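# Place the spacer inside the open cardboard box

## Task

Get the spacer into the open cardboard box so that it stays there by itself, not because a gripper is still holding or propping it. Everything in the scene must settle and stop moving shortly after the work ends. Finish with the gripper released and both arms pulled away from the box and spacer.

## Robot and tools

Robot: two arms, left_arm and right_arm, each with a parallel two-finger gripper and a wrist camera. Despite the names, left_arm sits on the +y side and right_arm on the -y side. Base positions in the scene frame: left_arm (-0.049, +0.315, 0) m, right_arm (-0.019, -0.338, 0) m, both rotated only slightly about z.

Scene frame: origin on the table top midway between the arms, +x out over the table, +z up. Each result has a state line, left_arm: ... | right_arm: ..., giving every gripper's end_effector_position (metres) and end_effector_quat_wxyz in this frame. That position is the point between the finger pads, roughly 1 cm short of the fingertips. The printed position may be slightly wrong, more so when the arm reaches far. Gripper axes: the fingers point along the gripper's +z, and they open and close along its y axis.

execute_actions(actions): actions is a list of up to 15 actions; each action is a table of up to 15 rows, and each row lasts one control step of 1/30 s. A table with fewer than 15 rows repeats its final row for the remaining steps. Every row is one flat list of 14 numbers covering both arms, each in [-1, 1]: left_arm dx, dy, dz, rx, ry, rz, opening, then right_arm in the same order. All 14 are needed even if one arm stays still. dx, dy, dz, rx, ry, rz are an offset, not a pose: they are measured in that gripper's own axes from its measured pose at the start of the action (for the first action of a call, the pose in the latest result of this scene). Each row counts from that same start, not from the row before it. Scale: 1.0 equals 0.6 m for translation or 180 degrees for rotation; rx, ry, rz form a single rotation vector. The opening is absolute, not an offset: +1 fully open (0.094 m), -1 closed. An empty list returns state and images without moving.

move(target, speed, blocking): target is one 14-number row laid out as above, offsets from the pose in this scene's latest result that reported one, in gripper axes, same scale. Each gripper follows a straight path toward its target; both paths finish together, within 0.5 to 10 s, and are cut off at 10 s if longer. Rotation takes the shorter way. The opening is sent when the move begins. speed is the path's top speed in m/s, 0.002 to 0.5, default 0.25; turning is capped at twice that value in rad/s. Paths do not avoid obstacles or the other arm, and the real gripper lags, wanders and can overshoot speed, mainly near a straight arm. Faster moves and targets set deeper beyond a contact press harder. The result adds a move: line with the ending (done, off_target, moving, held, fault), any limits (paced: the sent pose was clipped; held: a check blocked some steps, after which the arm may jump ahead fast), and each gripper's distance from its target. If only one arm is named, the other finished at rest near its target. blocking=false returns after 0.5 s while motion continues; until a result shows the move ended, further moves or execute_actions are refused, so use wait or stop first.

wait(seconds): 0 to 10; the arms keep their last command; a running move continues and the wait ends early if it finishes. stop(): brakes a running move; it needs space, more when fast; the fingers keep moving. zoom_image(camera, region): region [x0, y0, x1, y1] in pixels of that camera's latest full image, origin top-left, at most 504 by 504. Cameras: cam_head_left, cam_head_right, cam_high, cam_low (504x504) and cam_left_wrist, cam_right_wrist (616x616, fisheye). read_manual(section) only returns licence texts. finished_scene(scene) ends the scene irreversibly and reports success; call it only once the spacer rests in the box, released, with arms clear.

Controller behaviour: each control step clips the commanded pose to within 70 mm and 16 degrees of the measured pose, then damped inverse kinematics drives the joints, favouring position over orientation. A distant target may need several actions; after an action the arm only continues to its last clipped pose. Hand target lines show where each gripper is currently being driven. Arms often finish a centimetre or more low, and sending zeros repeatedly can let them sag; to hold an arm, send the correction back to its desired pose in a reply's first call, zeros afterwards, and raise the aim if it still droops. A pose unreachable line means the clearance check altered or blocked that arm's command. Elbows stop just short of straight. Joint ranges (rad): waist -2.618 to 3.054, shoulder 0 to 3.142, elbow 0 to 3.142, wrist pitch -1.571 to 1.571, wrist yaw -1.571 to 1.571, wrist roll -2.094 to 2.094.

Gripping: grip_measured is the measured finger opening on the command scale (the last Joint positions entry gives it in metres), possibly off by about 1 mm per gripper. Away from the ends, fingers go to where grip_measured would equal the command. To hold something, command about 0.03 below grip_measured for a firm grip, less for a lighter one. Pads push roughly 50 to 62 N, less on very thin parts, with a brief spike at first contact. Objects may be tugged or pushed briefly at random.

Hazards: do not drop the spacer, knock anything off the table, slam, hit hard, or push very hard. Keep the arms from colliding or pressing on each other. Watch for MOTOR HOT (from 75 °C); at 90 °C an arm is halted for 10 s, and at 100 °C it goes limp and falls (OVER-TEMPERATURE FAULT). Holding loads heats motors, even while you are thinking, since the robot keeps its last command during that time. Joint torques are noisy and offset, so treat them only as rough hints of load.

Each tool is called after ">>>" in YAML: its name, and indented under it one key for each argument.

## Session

>>> execute_actions:
  actions: []

Scene clock: 0.00 s.
left_arm: end_effector_position=(+0.4692, +0.3417, +0.1372) grip_measured=+1.000 end_effector_quat_wxyz=(+0.376, -0.107, +0.912, -0.122) | right_arm: end_effector_position=(+0.2342, -0.0879, +0.2515) grip_measured=+1.000 end_effector_quat_wxyz=(+0.171, +0.053, +0.982, +0.052)
Joint positions: left_arm=[ 0.216  1.878  1.394 -0.301  0.235 -0.202  0.094] | right_arm=[ 0.938  1.701  1.891 -1.467  0.211  0.958  0.094]
Joint velocities: left_arm=[ 0.007 -0.012 -0.007  0.081 -0.007 -0.081  0.   ] | right_arm=[-0.027  0.017  0.022 -0.007 -0.037 -0.022  0.   ]
Joint torques (N m, as the arm reports them, + toward a larger angle): no reading
Motor temperatures (°C, as the motors report them): left_arm=[21 26 22 22 21 20] | right_arm=[20 26 23 22 19 20]
Hand target (left_arm): +0.473, +0.342, +0.150; +0.391, -0.102, +0.906, -0.122
Hand target (right_arm): +0.236, -0.089, +0.258; +0.181, +0.055, +0.980, +0.058
camera_calibration (this result's frames):
cam_left_wrist: T_world_to_cam=[[0.253322, -0.869575, 0.423871, 0.122709], [-0.916412, -0.356062, -0.182781, 0.61555], [0.309866, -0.342138, -0.887088, 0.192991], [0, 0, 0, 1]] pos_world=[0.473211, 0.391908, 0.231698]
cam_right_wrist: T_world_to_cam=[[0.10472, -0.994198, 0.0245876, -0.129476], [-0.970357, -0.0967316, 0.221471, 0.185556], [-0.217807, -0.0470512, -0.974857, 0.399374], [0, 0, 0, 1]] pos_world=[0.2806, -0.0919844, 0.35142]

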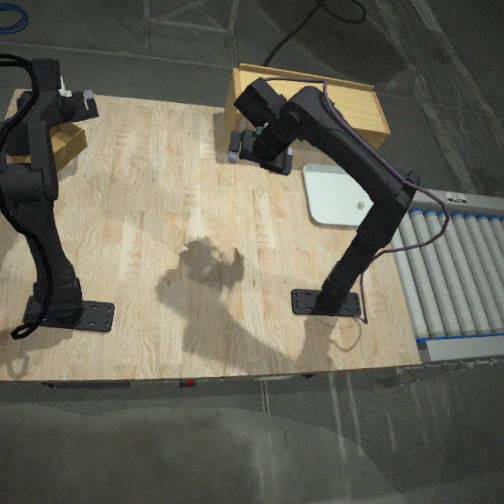

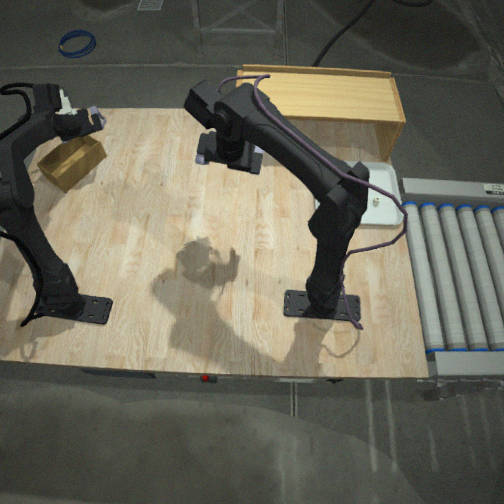

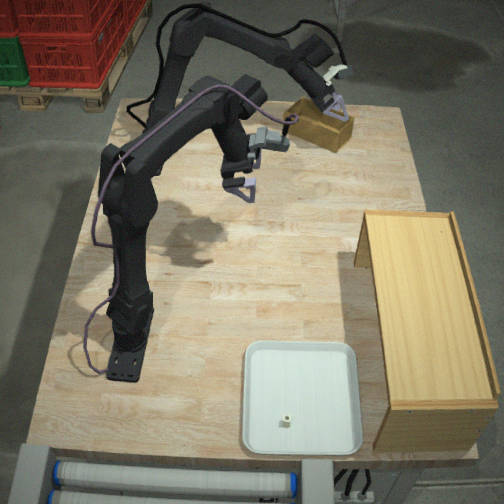

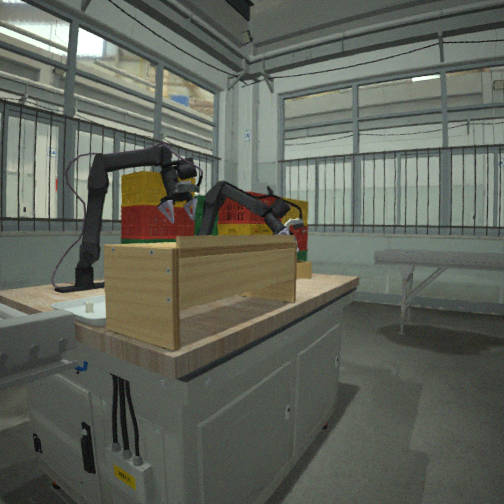

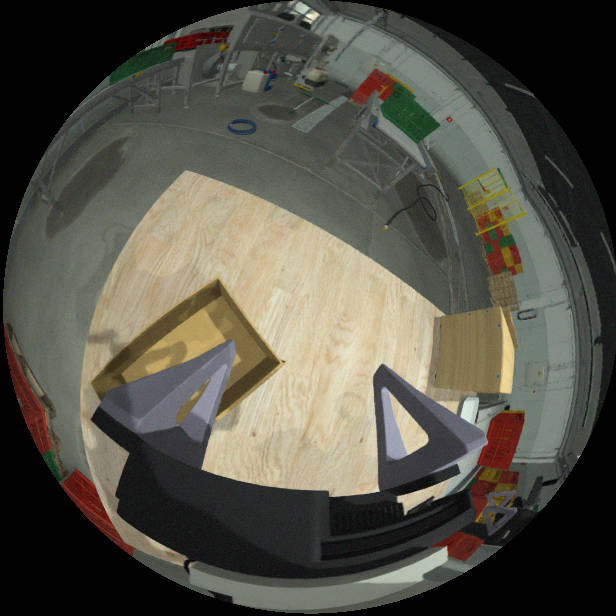

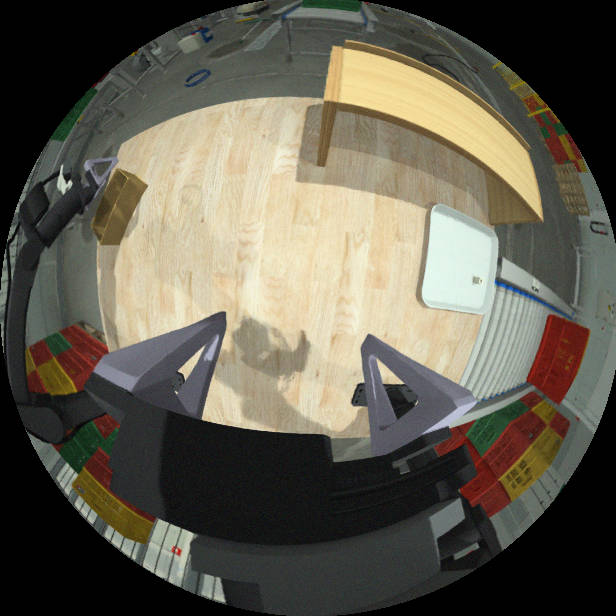

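>>> move:
  target: [0,0,-0.02,0,0,0,1, -0.125,-0.696,0.2035,0,0,0,1]
  speed: 0.3

Scene clock: 7.17 s.
left_arm: end_effector_position=(+0.4659, +0.3413, +0.1340) grip_measured=+1.000 end_effector_quat_wxyz=(+0.367, -0.108, +0.916, -0.122) | right_arm: end_effector_position=(+0.2977, -0.4968, +0.0993) grip_measured=+1.000 end_effector_quat_wxyz=(+0.152, +0.059, +0.985, +0.058)
Joint positions: left_arm=[ 0.216  1.878  1.394 -0.32   0.235 -0.202  0.094] | right_arm=[-0.537  1.698  1.283 -0.949 -0.254 -0.448  0.094]
Joint velocities: left_arm=[-0.032 -0.007  0.012 -0.007  0.037 -0.007  0.   ] | right_arm=[-0.027  0.002 -0.002  0.022 -0.007  0.022  0.   ]
Joint torques (N m, as the arm reports them, + toward a larger angle): left_arm=[  0.58 -14.22   5.49   1.18   0.08   0.07] | right_arm=[-0.35 -7.78  9.04  1.04 -0.26 -0.09]
Motor temperatures (°C, as the motors report them): left_arm=[21 29 23 23 21 20] | right_arm=[20 27 24 22 19 20]
Hand target (left_arm): +0.461, +0.343, +0.145; +0.376, -0.107, +0.912, -0.122
Hand target (right_arm): +0.306, -0.501, +0.108; +0.170, +0.054, +0.982, +0.056
Off the commanded pose (left_arm): 0.013 m, 1 deg.
Off the commanded pose (right_arm): 0.017 m, 2 deg.
move: off_target (left_arm, right_arm)
camera_calibration (this result's frames):
cam_left_wrist: T_world_to_cam=[[0.261314, -0.868538, 0.421138, 0.12084], [-0.919697, -0.356489, -0.164541, 0.61102], [0.293041, -0.344322, -0.891947, 0.200211], [0, 0, 0, 1]] pos_world=[0.471706, 0.391713, 0.228225]
cam_right_wrist: T_world_to_cam=[[0.0974272, -0.995228, 0.00539705, -0.535437], [-0.961944, -0.0927751, 0.257015, 0.237265], [-0.255288, -0.0302319, -0.966392, 0.264242], [0, 0, 0, 1]] pos_world=[0.347859, -0.502881, 0.19727]

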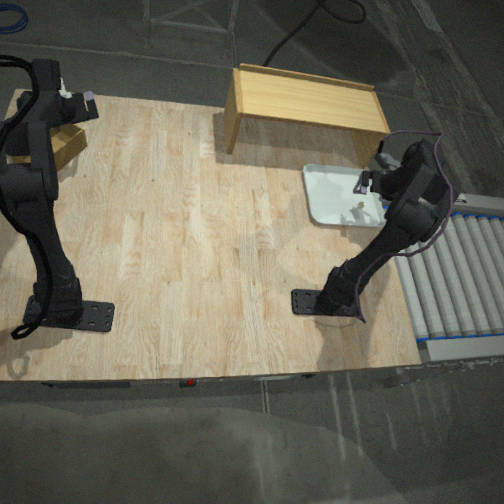

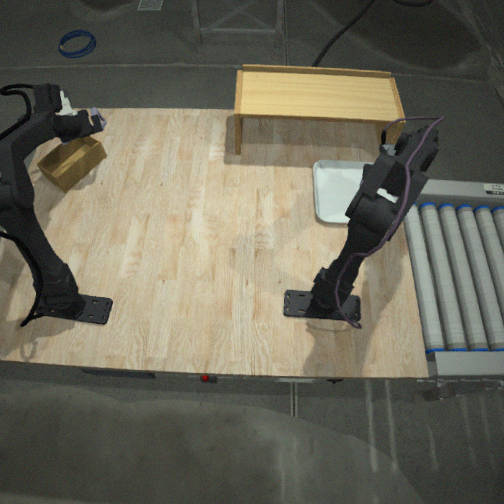

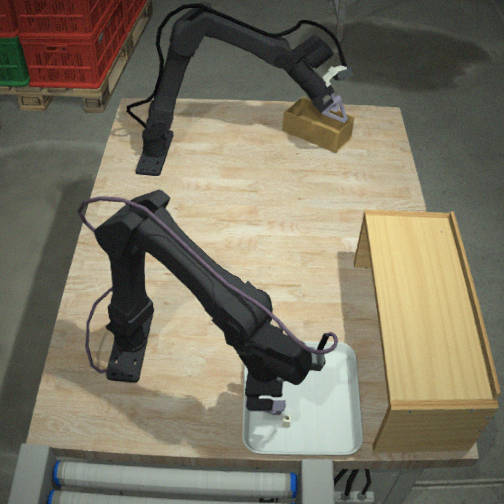

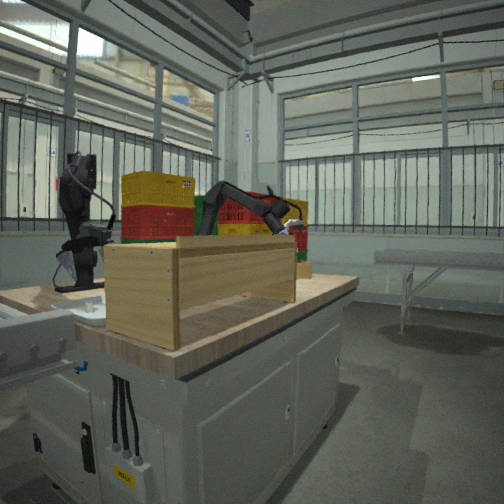

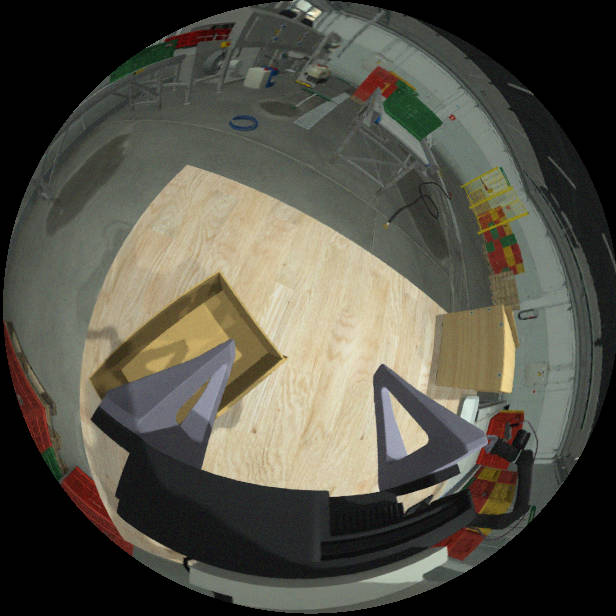

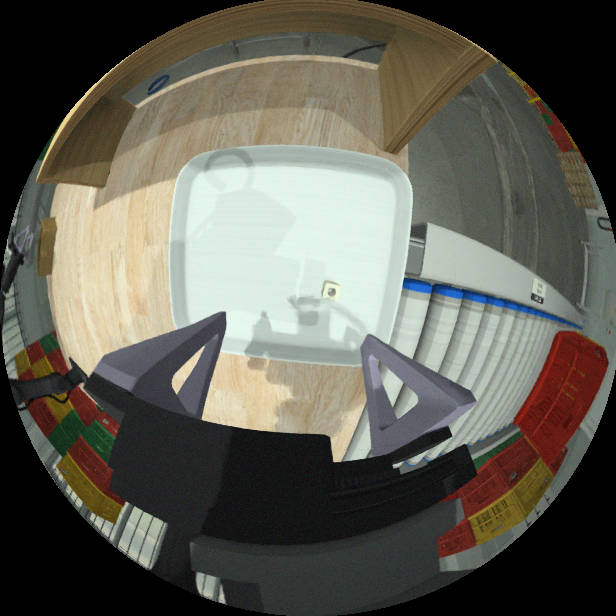

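>>> move:
  target: [0,0,-0.02,0,0,0,1, -0.032,-0.055,0.099,0,0,0,1]
  speed: 0.12

Scene clock: 13.43 s.
left_arm: end_effector_position=(+0.4625, +0.3408, +0.1307) grip_measured=+1.000 end_effector_quat_wxyz=(+0.358, -0.110, +0.919, -0.122) | right_arm: end_effector_position=(+0.3222, -0.5172, +0.0364) grip_measured=+1.000 end_effector_quat_wxyz=(+0.134, +0.061, +0.987, +0.067)
Joint positions: left_arm=[ 0.216  1.878  1.394 -0.339  0.235 -0.202  0.094] | right_arm=[-0.545  1.911  1.3   -0.793 -0.252 -0.458  0.094]
Joint velocities: left_arm=[-0.012  0.007 -0.002  0.007 -0.11   0.051  0.   ] | right_arm=[-0.012 -0.002  0.007 -0.051 -0.051  0.022  0.   ]
Joint torques (N m, as the arm reports them, + toward a larger angle): left_arm=[  0.47 -14.17   5.24   1.2    0.12   0.05] | right_arm=[-0.97 -9.48  8.67  1.01 -0.17 -0.08]
Motor temperatures (°C, as the motors report them): left_arm=[21 32 23 24 21 20] | right_arm=[20 28 25 22 19 20]
Hand target (left_arm): +0.458, +0.343, +0.142; +0.368, -0.108, +0.916, -0.122
Hand target (right_arm): +0.330, -0.527, +0.044; +0.152, +0.060, +0.985, +0.058
Off the commanded pose (left_arm): 0.013 m, 1 deg.
Off the commanded pose (right_arm): 0.015 m, 2 deg.
move: off_target (left_arm, right_arm)
camera_calibration (this result's frames):
cam_left_wrist: T_world_to_cam=[[0.269411, -0.867487, 0.418192, 0.119001], [-0.922691, -0.356877, -0.145874, 0.606259], [0.275787, -0.346562, -0.896569, 0.207504], [0, 0, 0, 1]] pos_world=[0.470103, 0.391505, 0.224714]
cam_right_wrist: T_world_to_cam=[[0.0997811, -0.99487, -0.0166793, -0.557556], [-0.952355, -0.100346, 0.288012, 0.267031], [-0.288208, -0.0128535, -0.957482, 0.228471], [0, 0, 0, 1]] pos_world=[0.375789, -0.524964, 0.132549]

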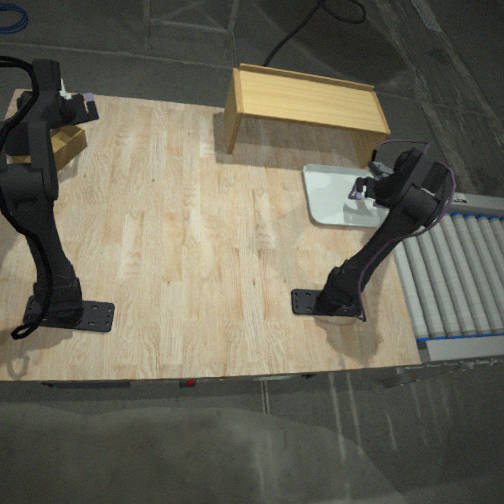

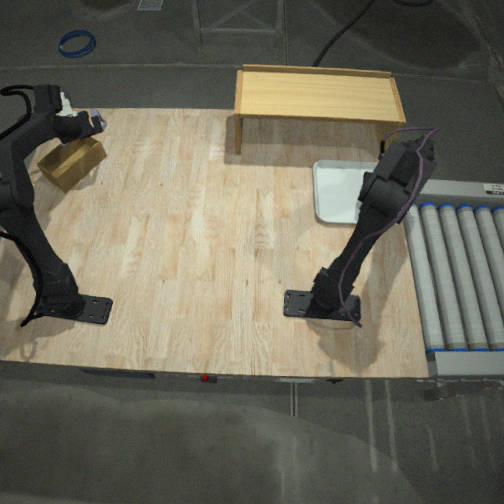

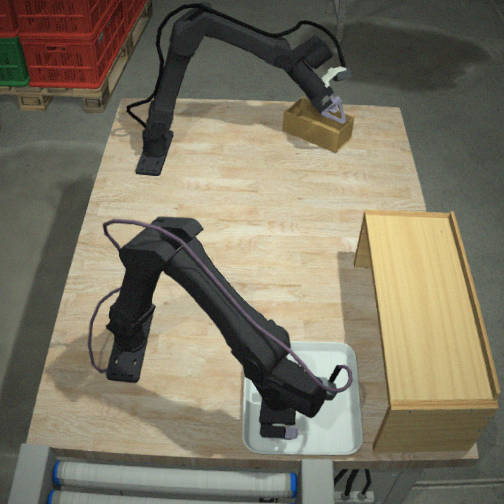

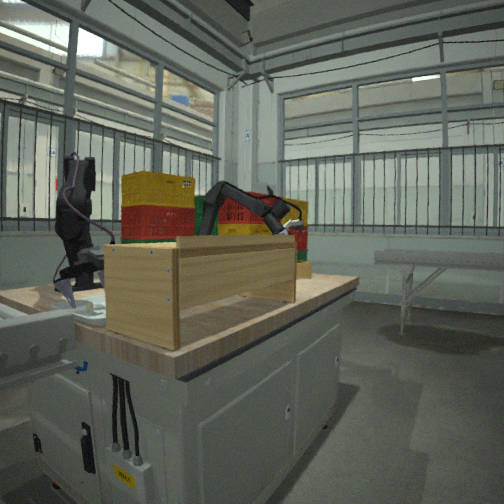

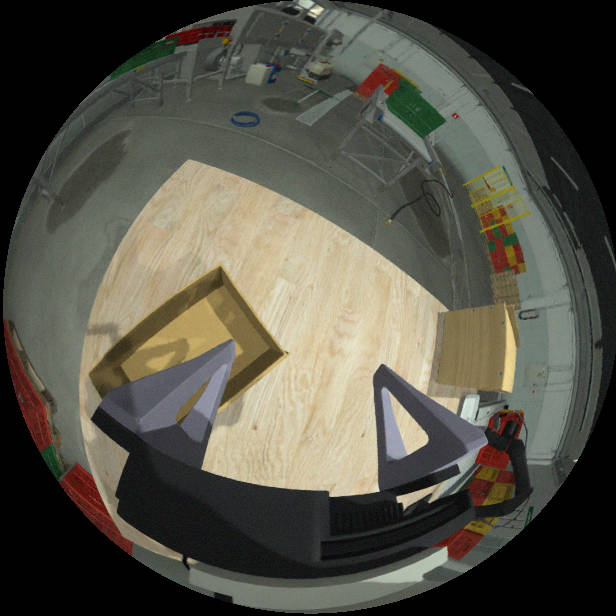

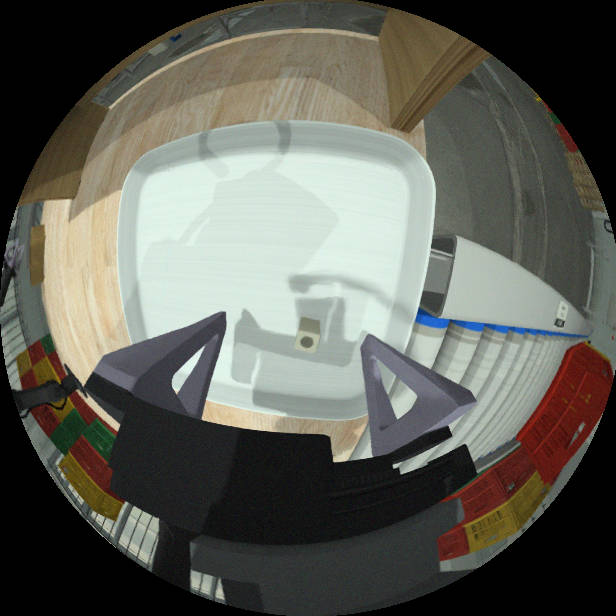

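>>> move:
  target: [0,0,-0.02,0,0,0,1, -0.01,-0.01,-0.005,0,0,0,-0.8]
  speed: 0.05

Scene clock: 15.50 s.
left_arm: end_effector_position=(+0.4590, +0.3404, +0.1275) grip_measured=+1.000 end_effector_quat_wxyz=(+0.349, -0.112, +0.922, -0.122) | right_arm: end_effector_position=(+0.3236, -0.5184, +0.0368) grip_measured=-0.798 end_effector_quat_wxyz=(+0.131, +0.060, +0.987, +0.068)
Joint positions: left_arm=[ 0.216  1.878  1.394 -0.359  0.235 -0.202  0.094] | right_arm=[-0.545  1.923  1.319 -0.809 -0.251 -0.461  0.009]
Joint velocities: left_arm=[-0.012 -0.007  0.007 -0.081  0.081  0.007  0.   ] | right_arm=[ 0.007  0.007 -0.002 -0.051 -0.007 -0.022 -0.   ]
Joint torques (N m, as the arm reports them, + toward a larger angle): left_arm=[  0.36 -13.8    5.47   1.18   0.14   0.03] | right_arm=[-0.94 -8.94  8.57  0.81 -0.13 -0.08]
Motor temperatures (°C, as the motors report them): left_arm=[21 32 23 24 21 20] | right_arm=[20 28 25 23 19 20]
Hand target (left_arm): +0.454, +0.342, +0.139; +0.358, -0.110, +0.919, -0.122
Hand target (right_arm): +0.326, -0.524, +0.040; +0.135, +0.061, +0.987, +0.066
Off the commanded pose (left_arm): 0.013 m, 1 deg.
Off the commanded pose (right_arm): 0.007 m, 0 deg.
move: off_target (left_arm)
camera_calibration (this result's frames):
cam_left_wrist: T_world_to_cam=[[0.27745, -0.866443, 0.415088, 0.117231], [-0.925325, -0.357219, -0.127152, 0.601358], [0.258447, -0.348813, -0.900852, 0.214721], [0, 0, 0, 1]] pos_world=[0.468433, 0.391288, 0.221234]
cam_right_wrist: T_world_to_cam=[[0.102015, -0.994582, -0.0200029, -0.559318], [-0.950189, -0.103375, 0.294033, 0.265618], [-0.294507, -0.0109891, -0.955586, 0.23216], [0, 0, 0, 1]] pos_world=[0.377819, -0.526278, 0.13256]

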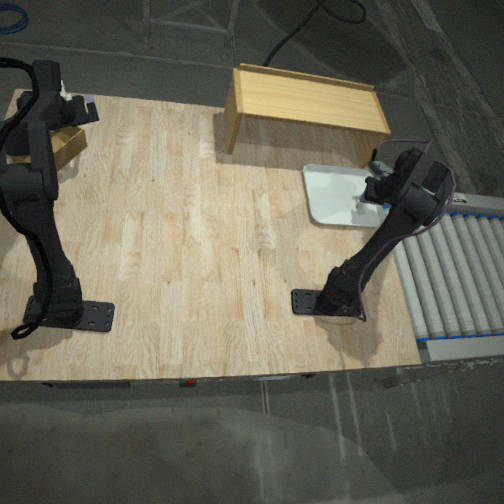

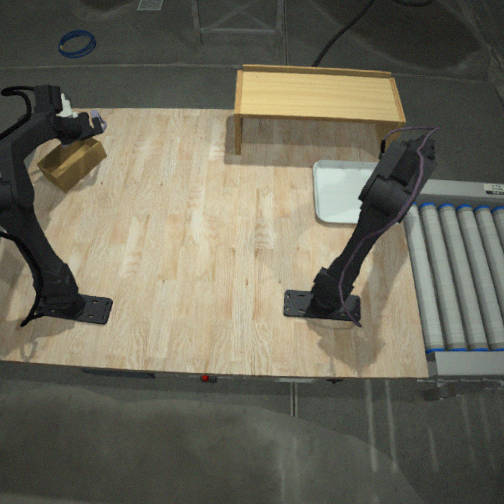

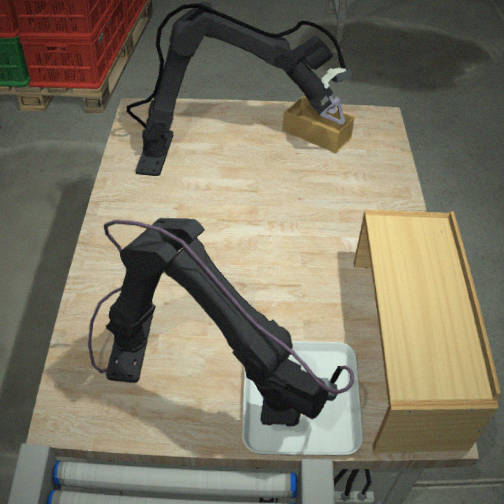

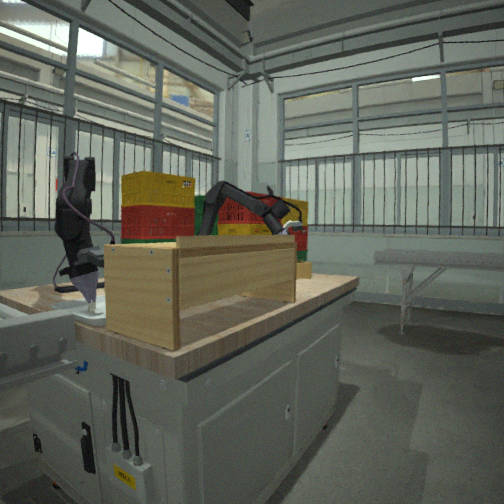

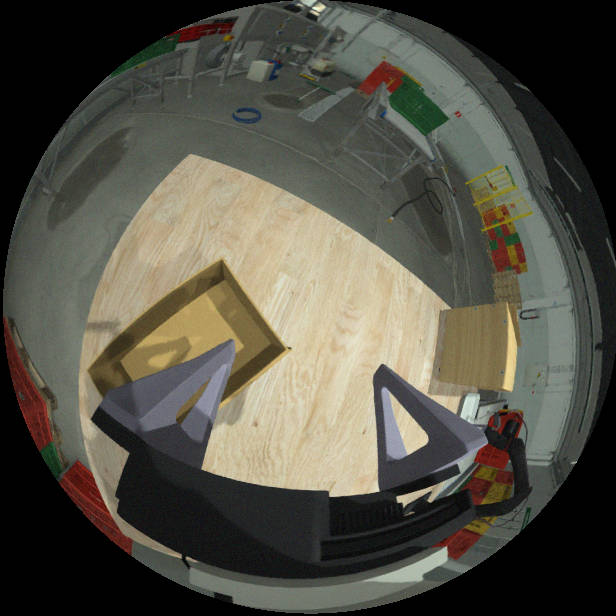

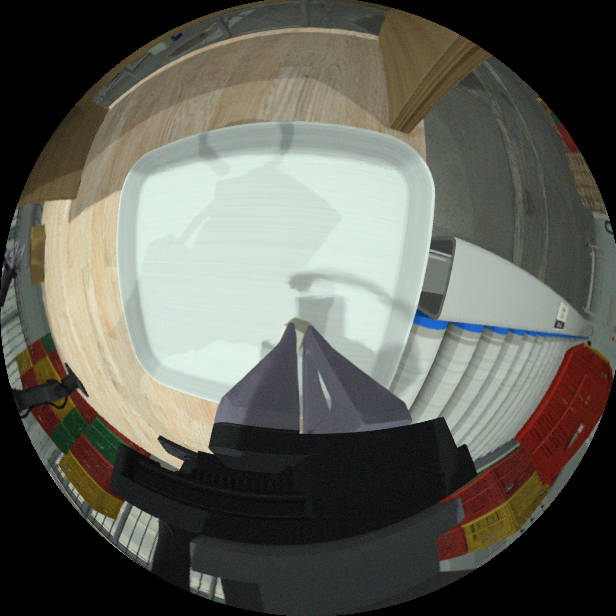

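>>> move:
  target: [0,0,-0.02,0,0,0,1, 0,0,-0.01,0,0,0,0.2]
  speed: 0.05

>>> move:
  target: [0,0,0,0,0,0,1, -0.005,-0.005,0.025,0,0,0,0.2]
  speed: 0.05

Scene clock: 20.73 s.
left_arm: end_effector_position=(+0.4554, +0.3399, +0.1243) grip_measured=+1.000 end_effector_quat_wxyz=(+0.340, -0.113, +0.925, -0.122) | right_arm: end_effector_position=(+0.3206, -0.5169, +0.0362) grip_measured=+0.199 end_effector_quat_wxyz=(+0.124, +0.060, +0.988, +0.070)
Joint positions: left_arm=[ 0.216  1.878  1.394 -0.378  0.235 -0.202  0.094] | right_arm=[-0.545  1.923  1.319 -0.823 -0.249 -0.462  0.056]
Joint velocities: left_arm=[ 0.002 -0.002 -0.007 -0.037 -0.007  0.037  0.   ] | right_arm=[-0.002 -0.012 -0.007 -0.066 -0.037 -0.007 -0.   ]
Joint torques (N m, as the arm reports them, + toward a larger angle): left_arm=[  0.67 -13.83   5.46   1.11   0.12   0.05] | right_arm=[ -0.41 -10.63   7.24   0.8   -0.14  -0.05]
Motor temperatures (°C, as the motors report them): left_arm=[21 34 23 24 21 20] | right_arm=[20 29 25 22 19 20]
Hand target (left_arm): +0.451, +0.342, +0.136; +0.349, -0.112, +0.922, -0.122
Hand target (right_arm): +0.322, -0.519, +0.042; +0.131, +0.060, +0.987, +0.068
Off the commanded pose (left_arm): 0.013 m, 1 deg.
Off the commanded pose (right_arm): 0.007 m, 1 deg.
move: off_target (left_arm)
camera_calibration (this result's frames):
cam_left_wrist: T_world_to_cam=[[0.285583, -0.865387, 0.411761, 0.115497], [-0.927638, -0.35752, -0.108013, 0.59622], [0.240686, -0.351119, -0.904868, 0.221998], [0, 0, 0, 1]] pos_world=[0.466661, 0.391058, 0.217721]
cam_right_wrist: T_world_to_cam=[[0.102035, -0.994416, -0.0269236, -0.557168], [-0.946245, -0.105372, 0.305806, 0.260349], [-0.306935, -0.00572669, -0.951713, 0.237242], [0, 0, 0, 1]] pos_world=[0.376022, -0.525265, 0.131169]

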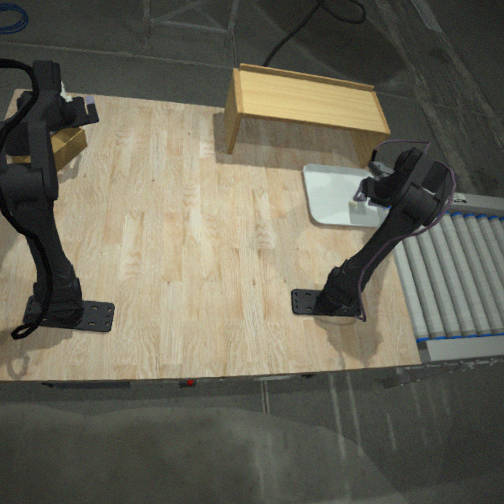

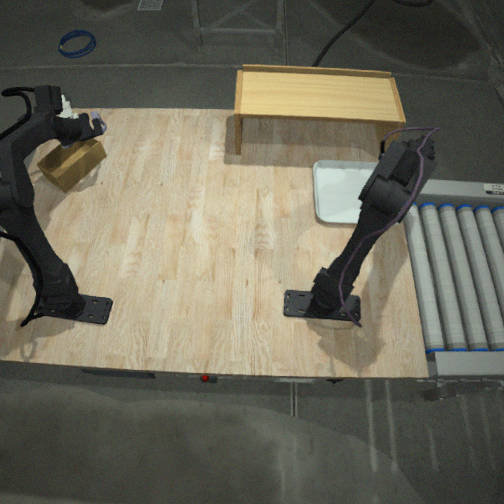

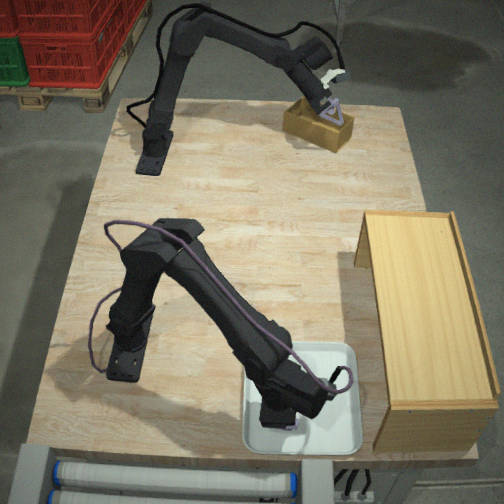

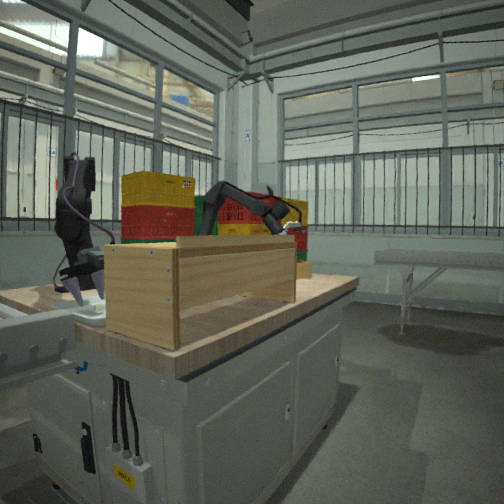

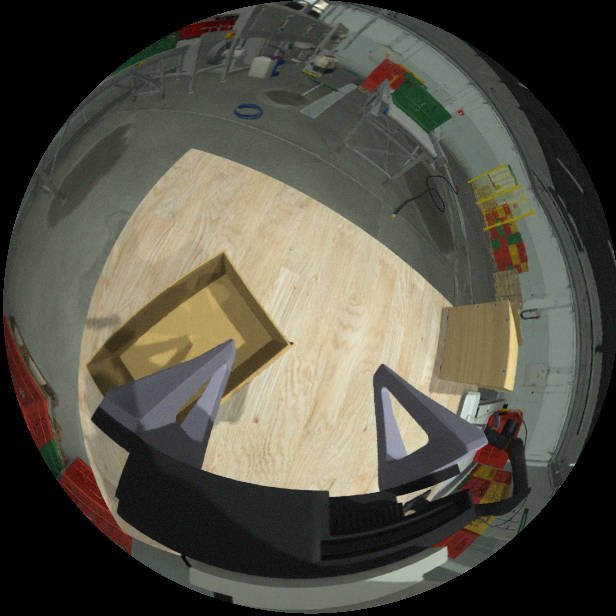

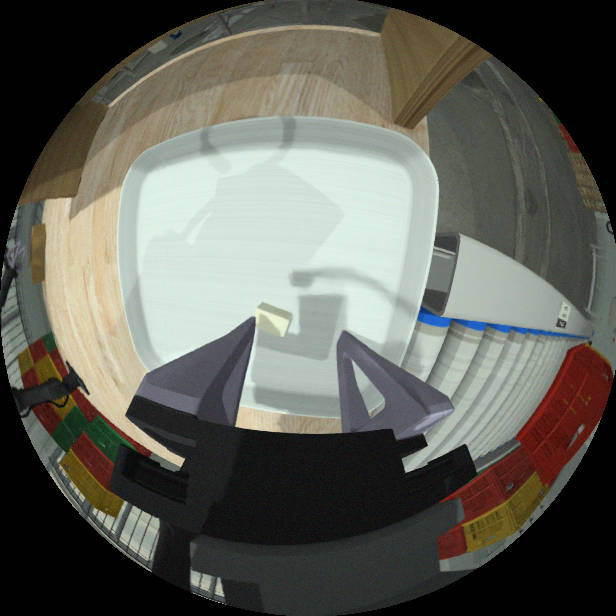

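Scene clock: 21.50 s.
left_arm: end_effector_position=(+0.4554, +0.3399, +0.1243) grip_measured=+1.000 end_effector_quat_wxyz=(+0.340, -0.113, +0.925, -0.122) | right_arm: end_effector_position=(+0.3236, -0.5198, +0.0238) grip_measured=+0.199 end_effector_quat_wxyz=(+0.121, +0.062, +0.988, +0.070)
Joint positions: left_arm=[ 0.216  1.878  1.394 -0.378  0.235 -0.202  0.094] | right_arm=[-0.545  1.96   1.319 -0.792 -0.245 -0.46   0.056]
Joint velocities: left_arm=[-0.002 -0.002 -0.017  0.022  0.022  0.037  0.   ] | right_arm=[-0.002 -0.012  0.002  0.007 -0.037  0.022 -0.001]
Joint torques (N m, as the arm reports them, + toward a larger angle): left_arm=[ -0.03 -10.85   6.44   1.18   0.07  -0.01] | right_arm=[ 0.57 -9.54  6.26  0.98 -0.13  0.05]
Motor temperatures (°C, as the motors report them): left_arm=[21 34 23 24 21 20] | right_arm=[20 29 25 22 19 20]
Hand target (left_arm): +0.455, +0.340, +0.124; +0.340, -0.113, +0.925, -0.122
Hand target (right_arm): +0.327, -0.518, +0.022; +0.124, +0.061, +0.988, +0.070
Off the commanded pose (left_arm): 0.000 m, 0 deg.
Off the commanded pose (right_arm): 0.004 m, 0 deg.
move: done
camera_calibration (this result's frames):
cam_left_wrist: T_world_to_cam=[[0.285583, -0.865387, 0.411761, 0.115497], [-0.927638, -0.35752, -0.108013, 0.59622], [0.240686, -0.351119, -0.904868, 0.221998], [0, 0, 0, 1]] pos_world=[0.466661, 0.391058, 0.217721]
cam_right_wrist: T_world_to_cam=[[0.0991093, -0.994666, -0.0285875, -0.559816], [-0.944225, -0.103072, 0.312755, 0.267088], [-0.314033, -0.00400385, -0.949404, 0.229447], [0, 0, 0, 1]] pos_world=[0.379728, -0.528382, 0.118301]

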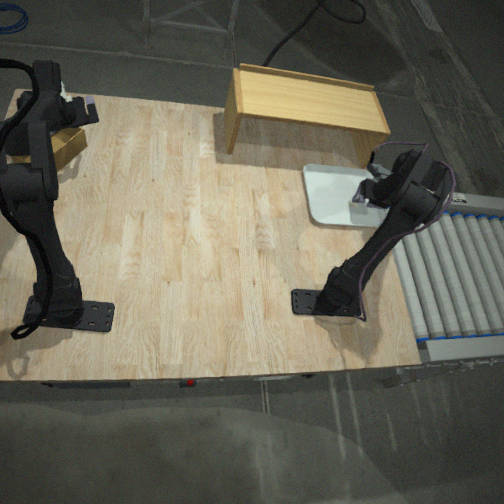

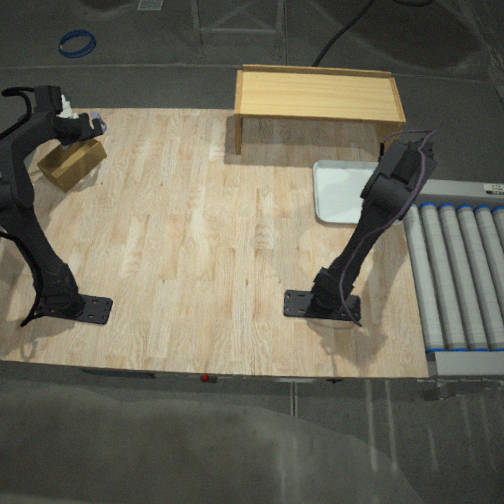

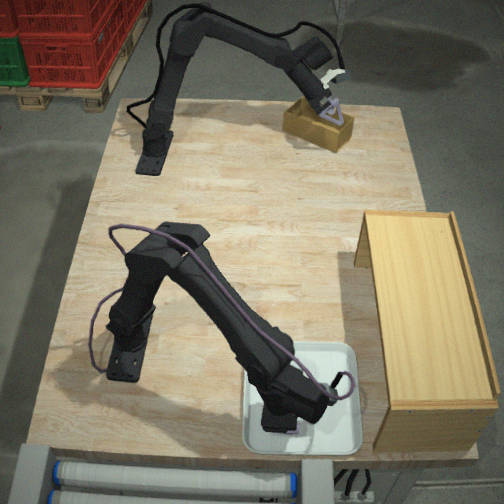

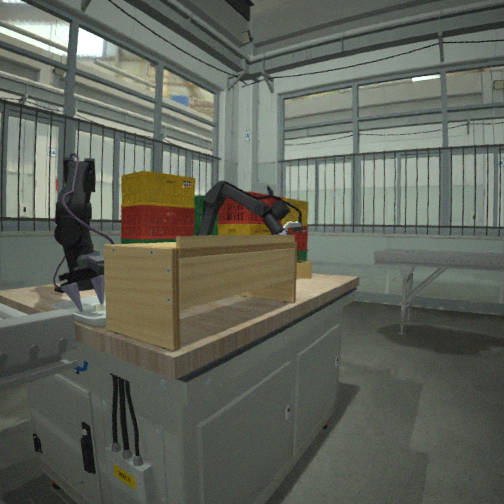

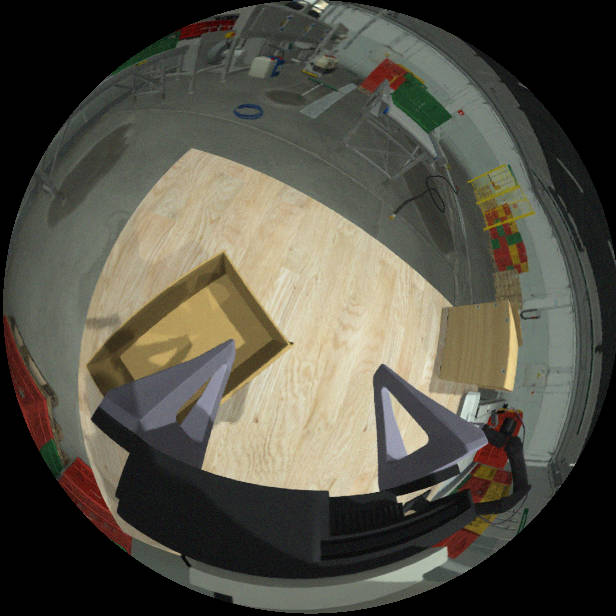

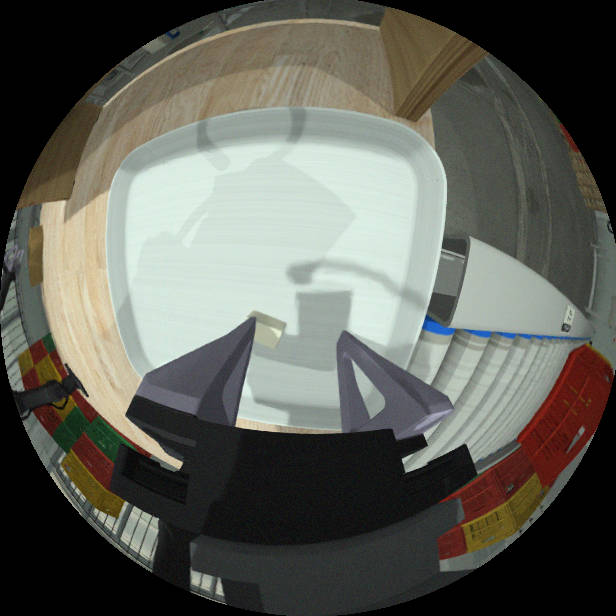

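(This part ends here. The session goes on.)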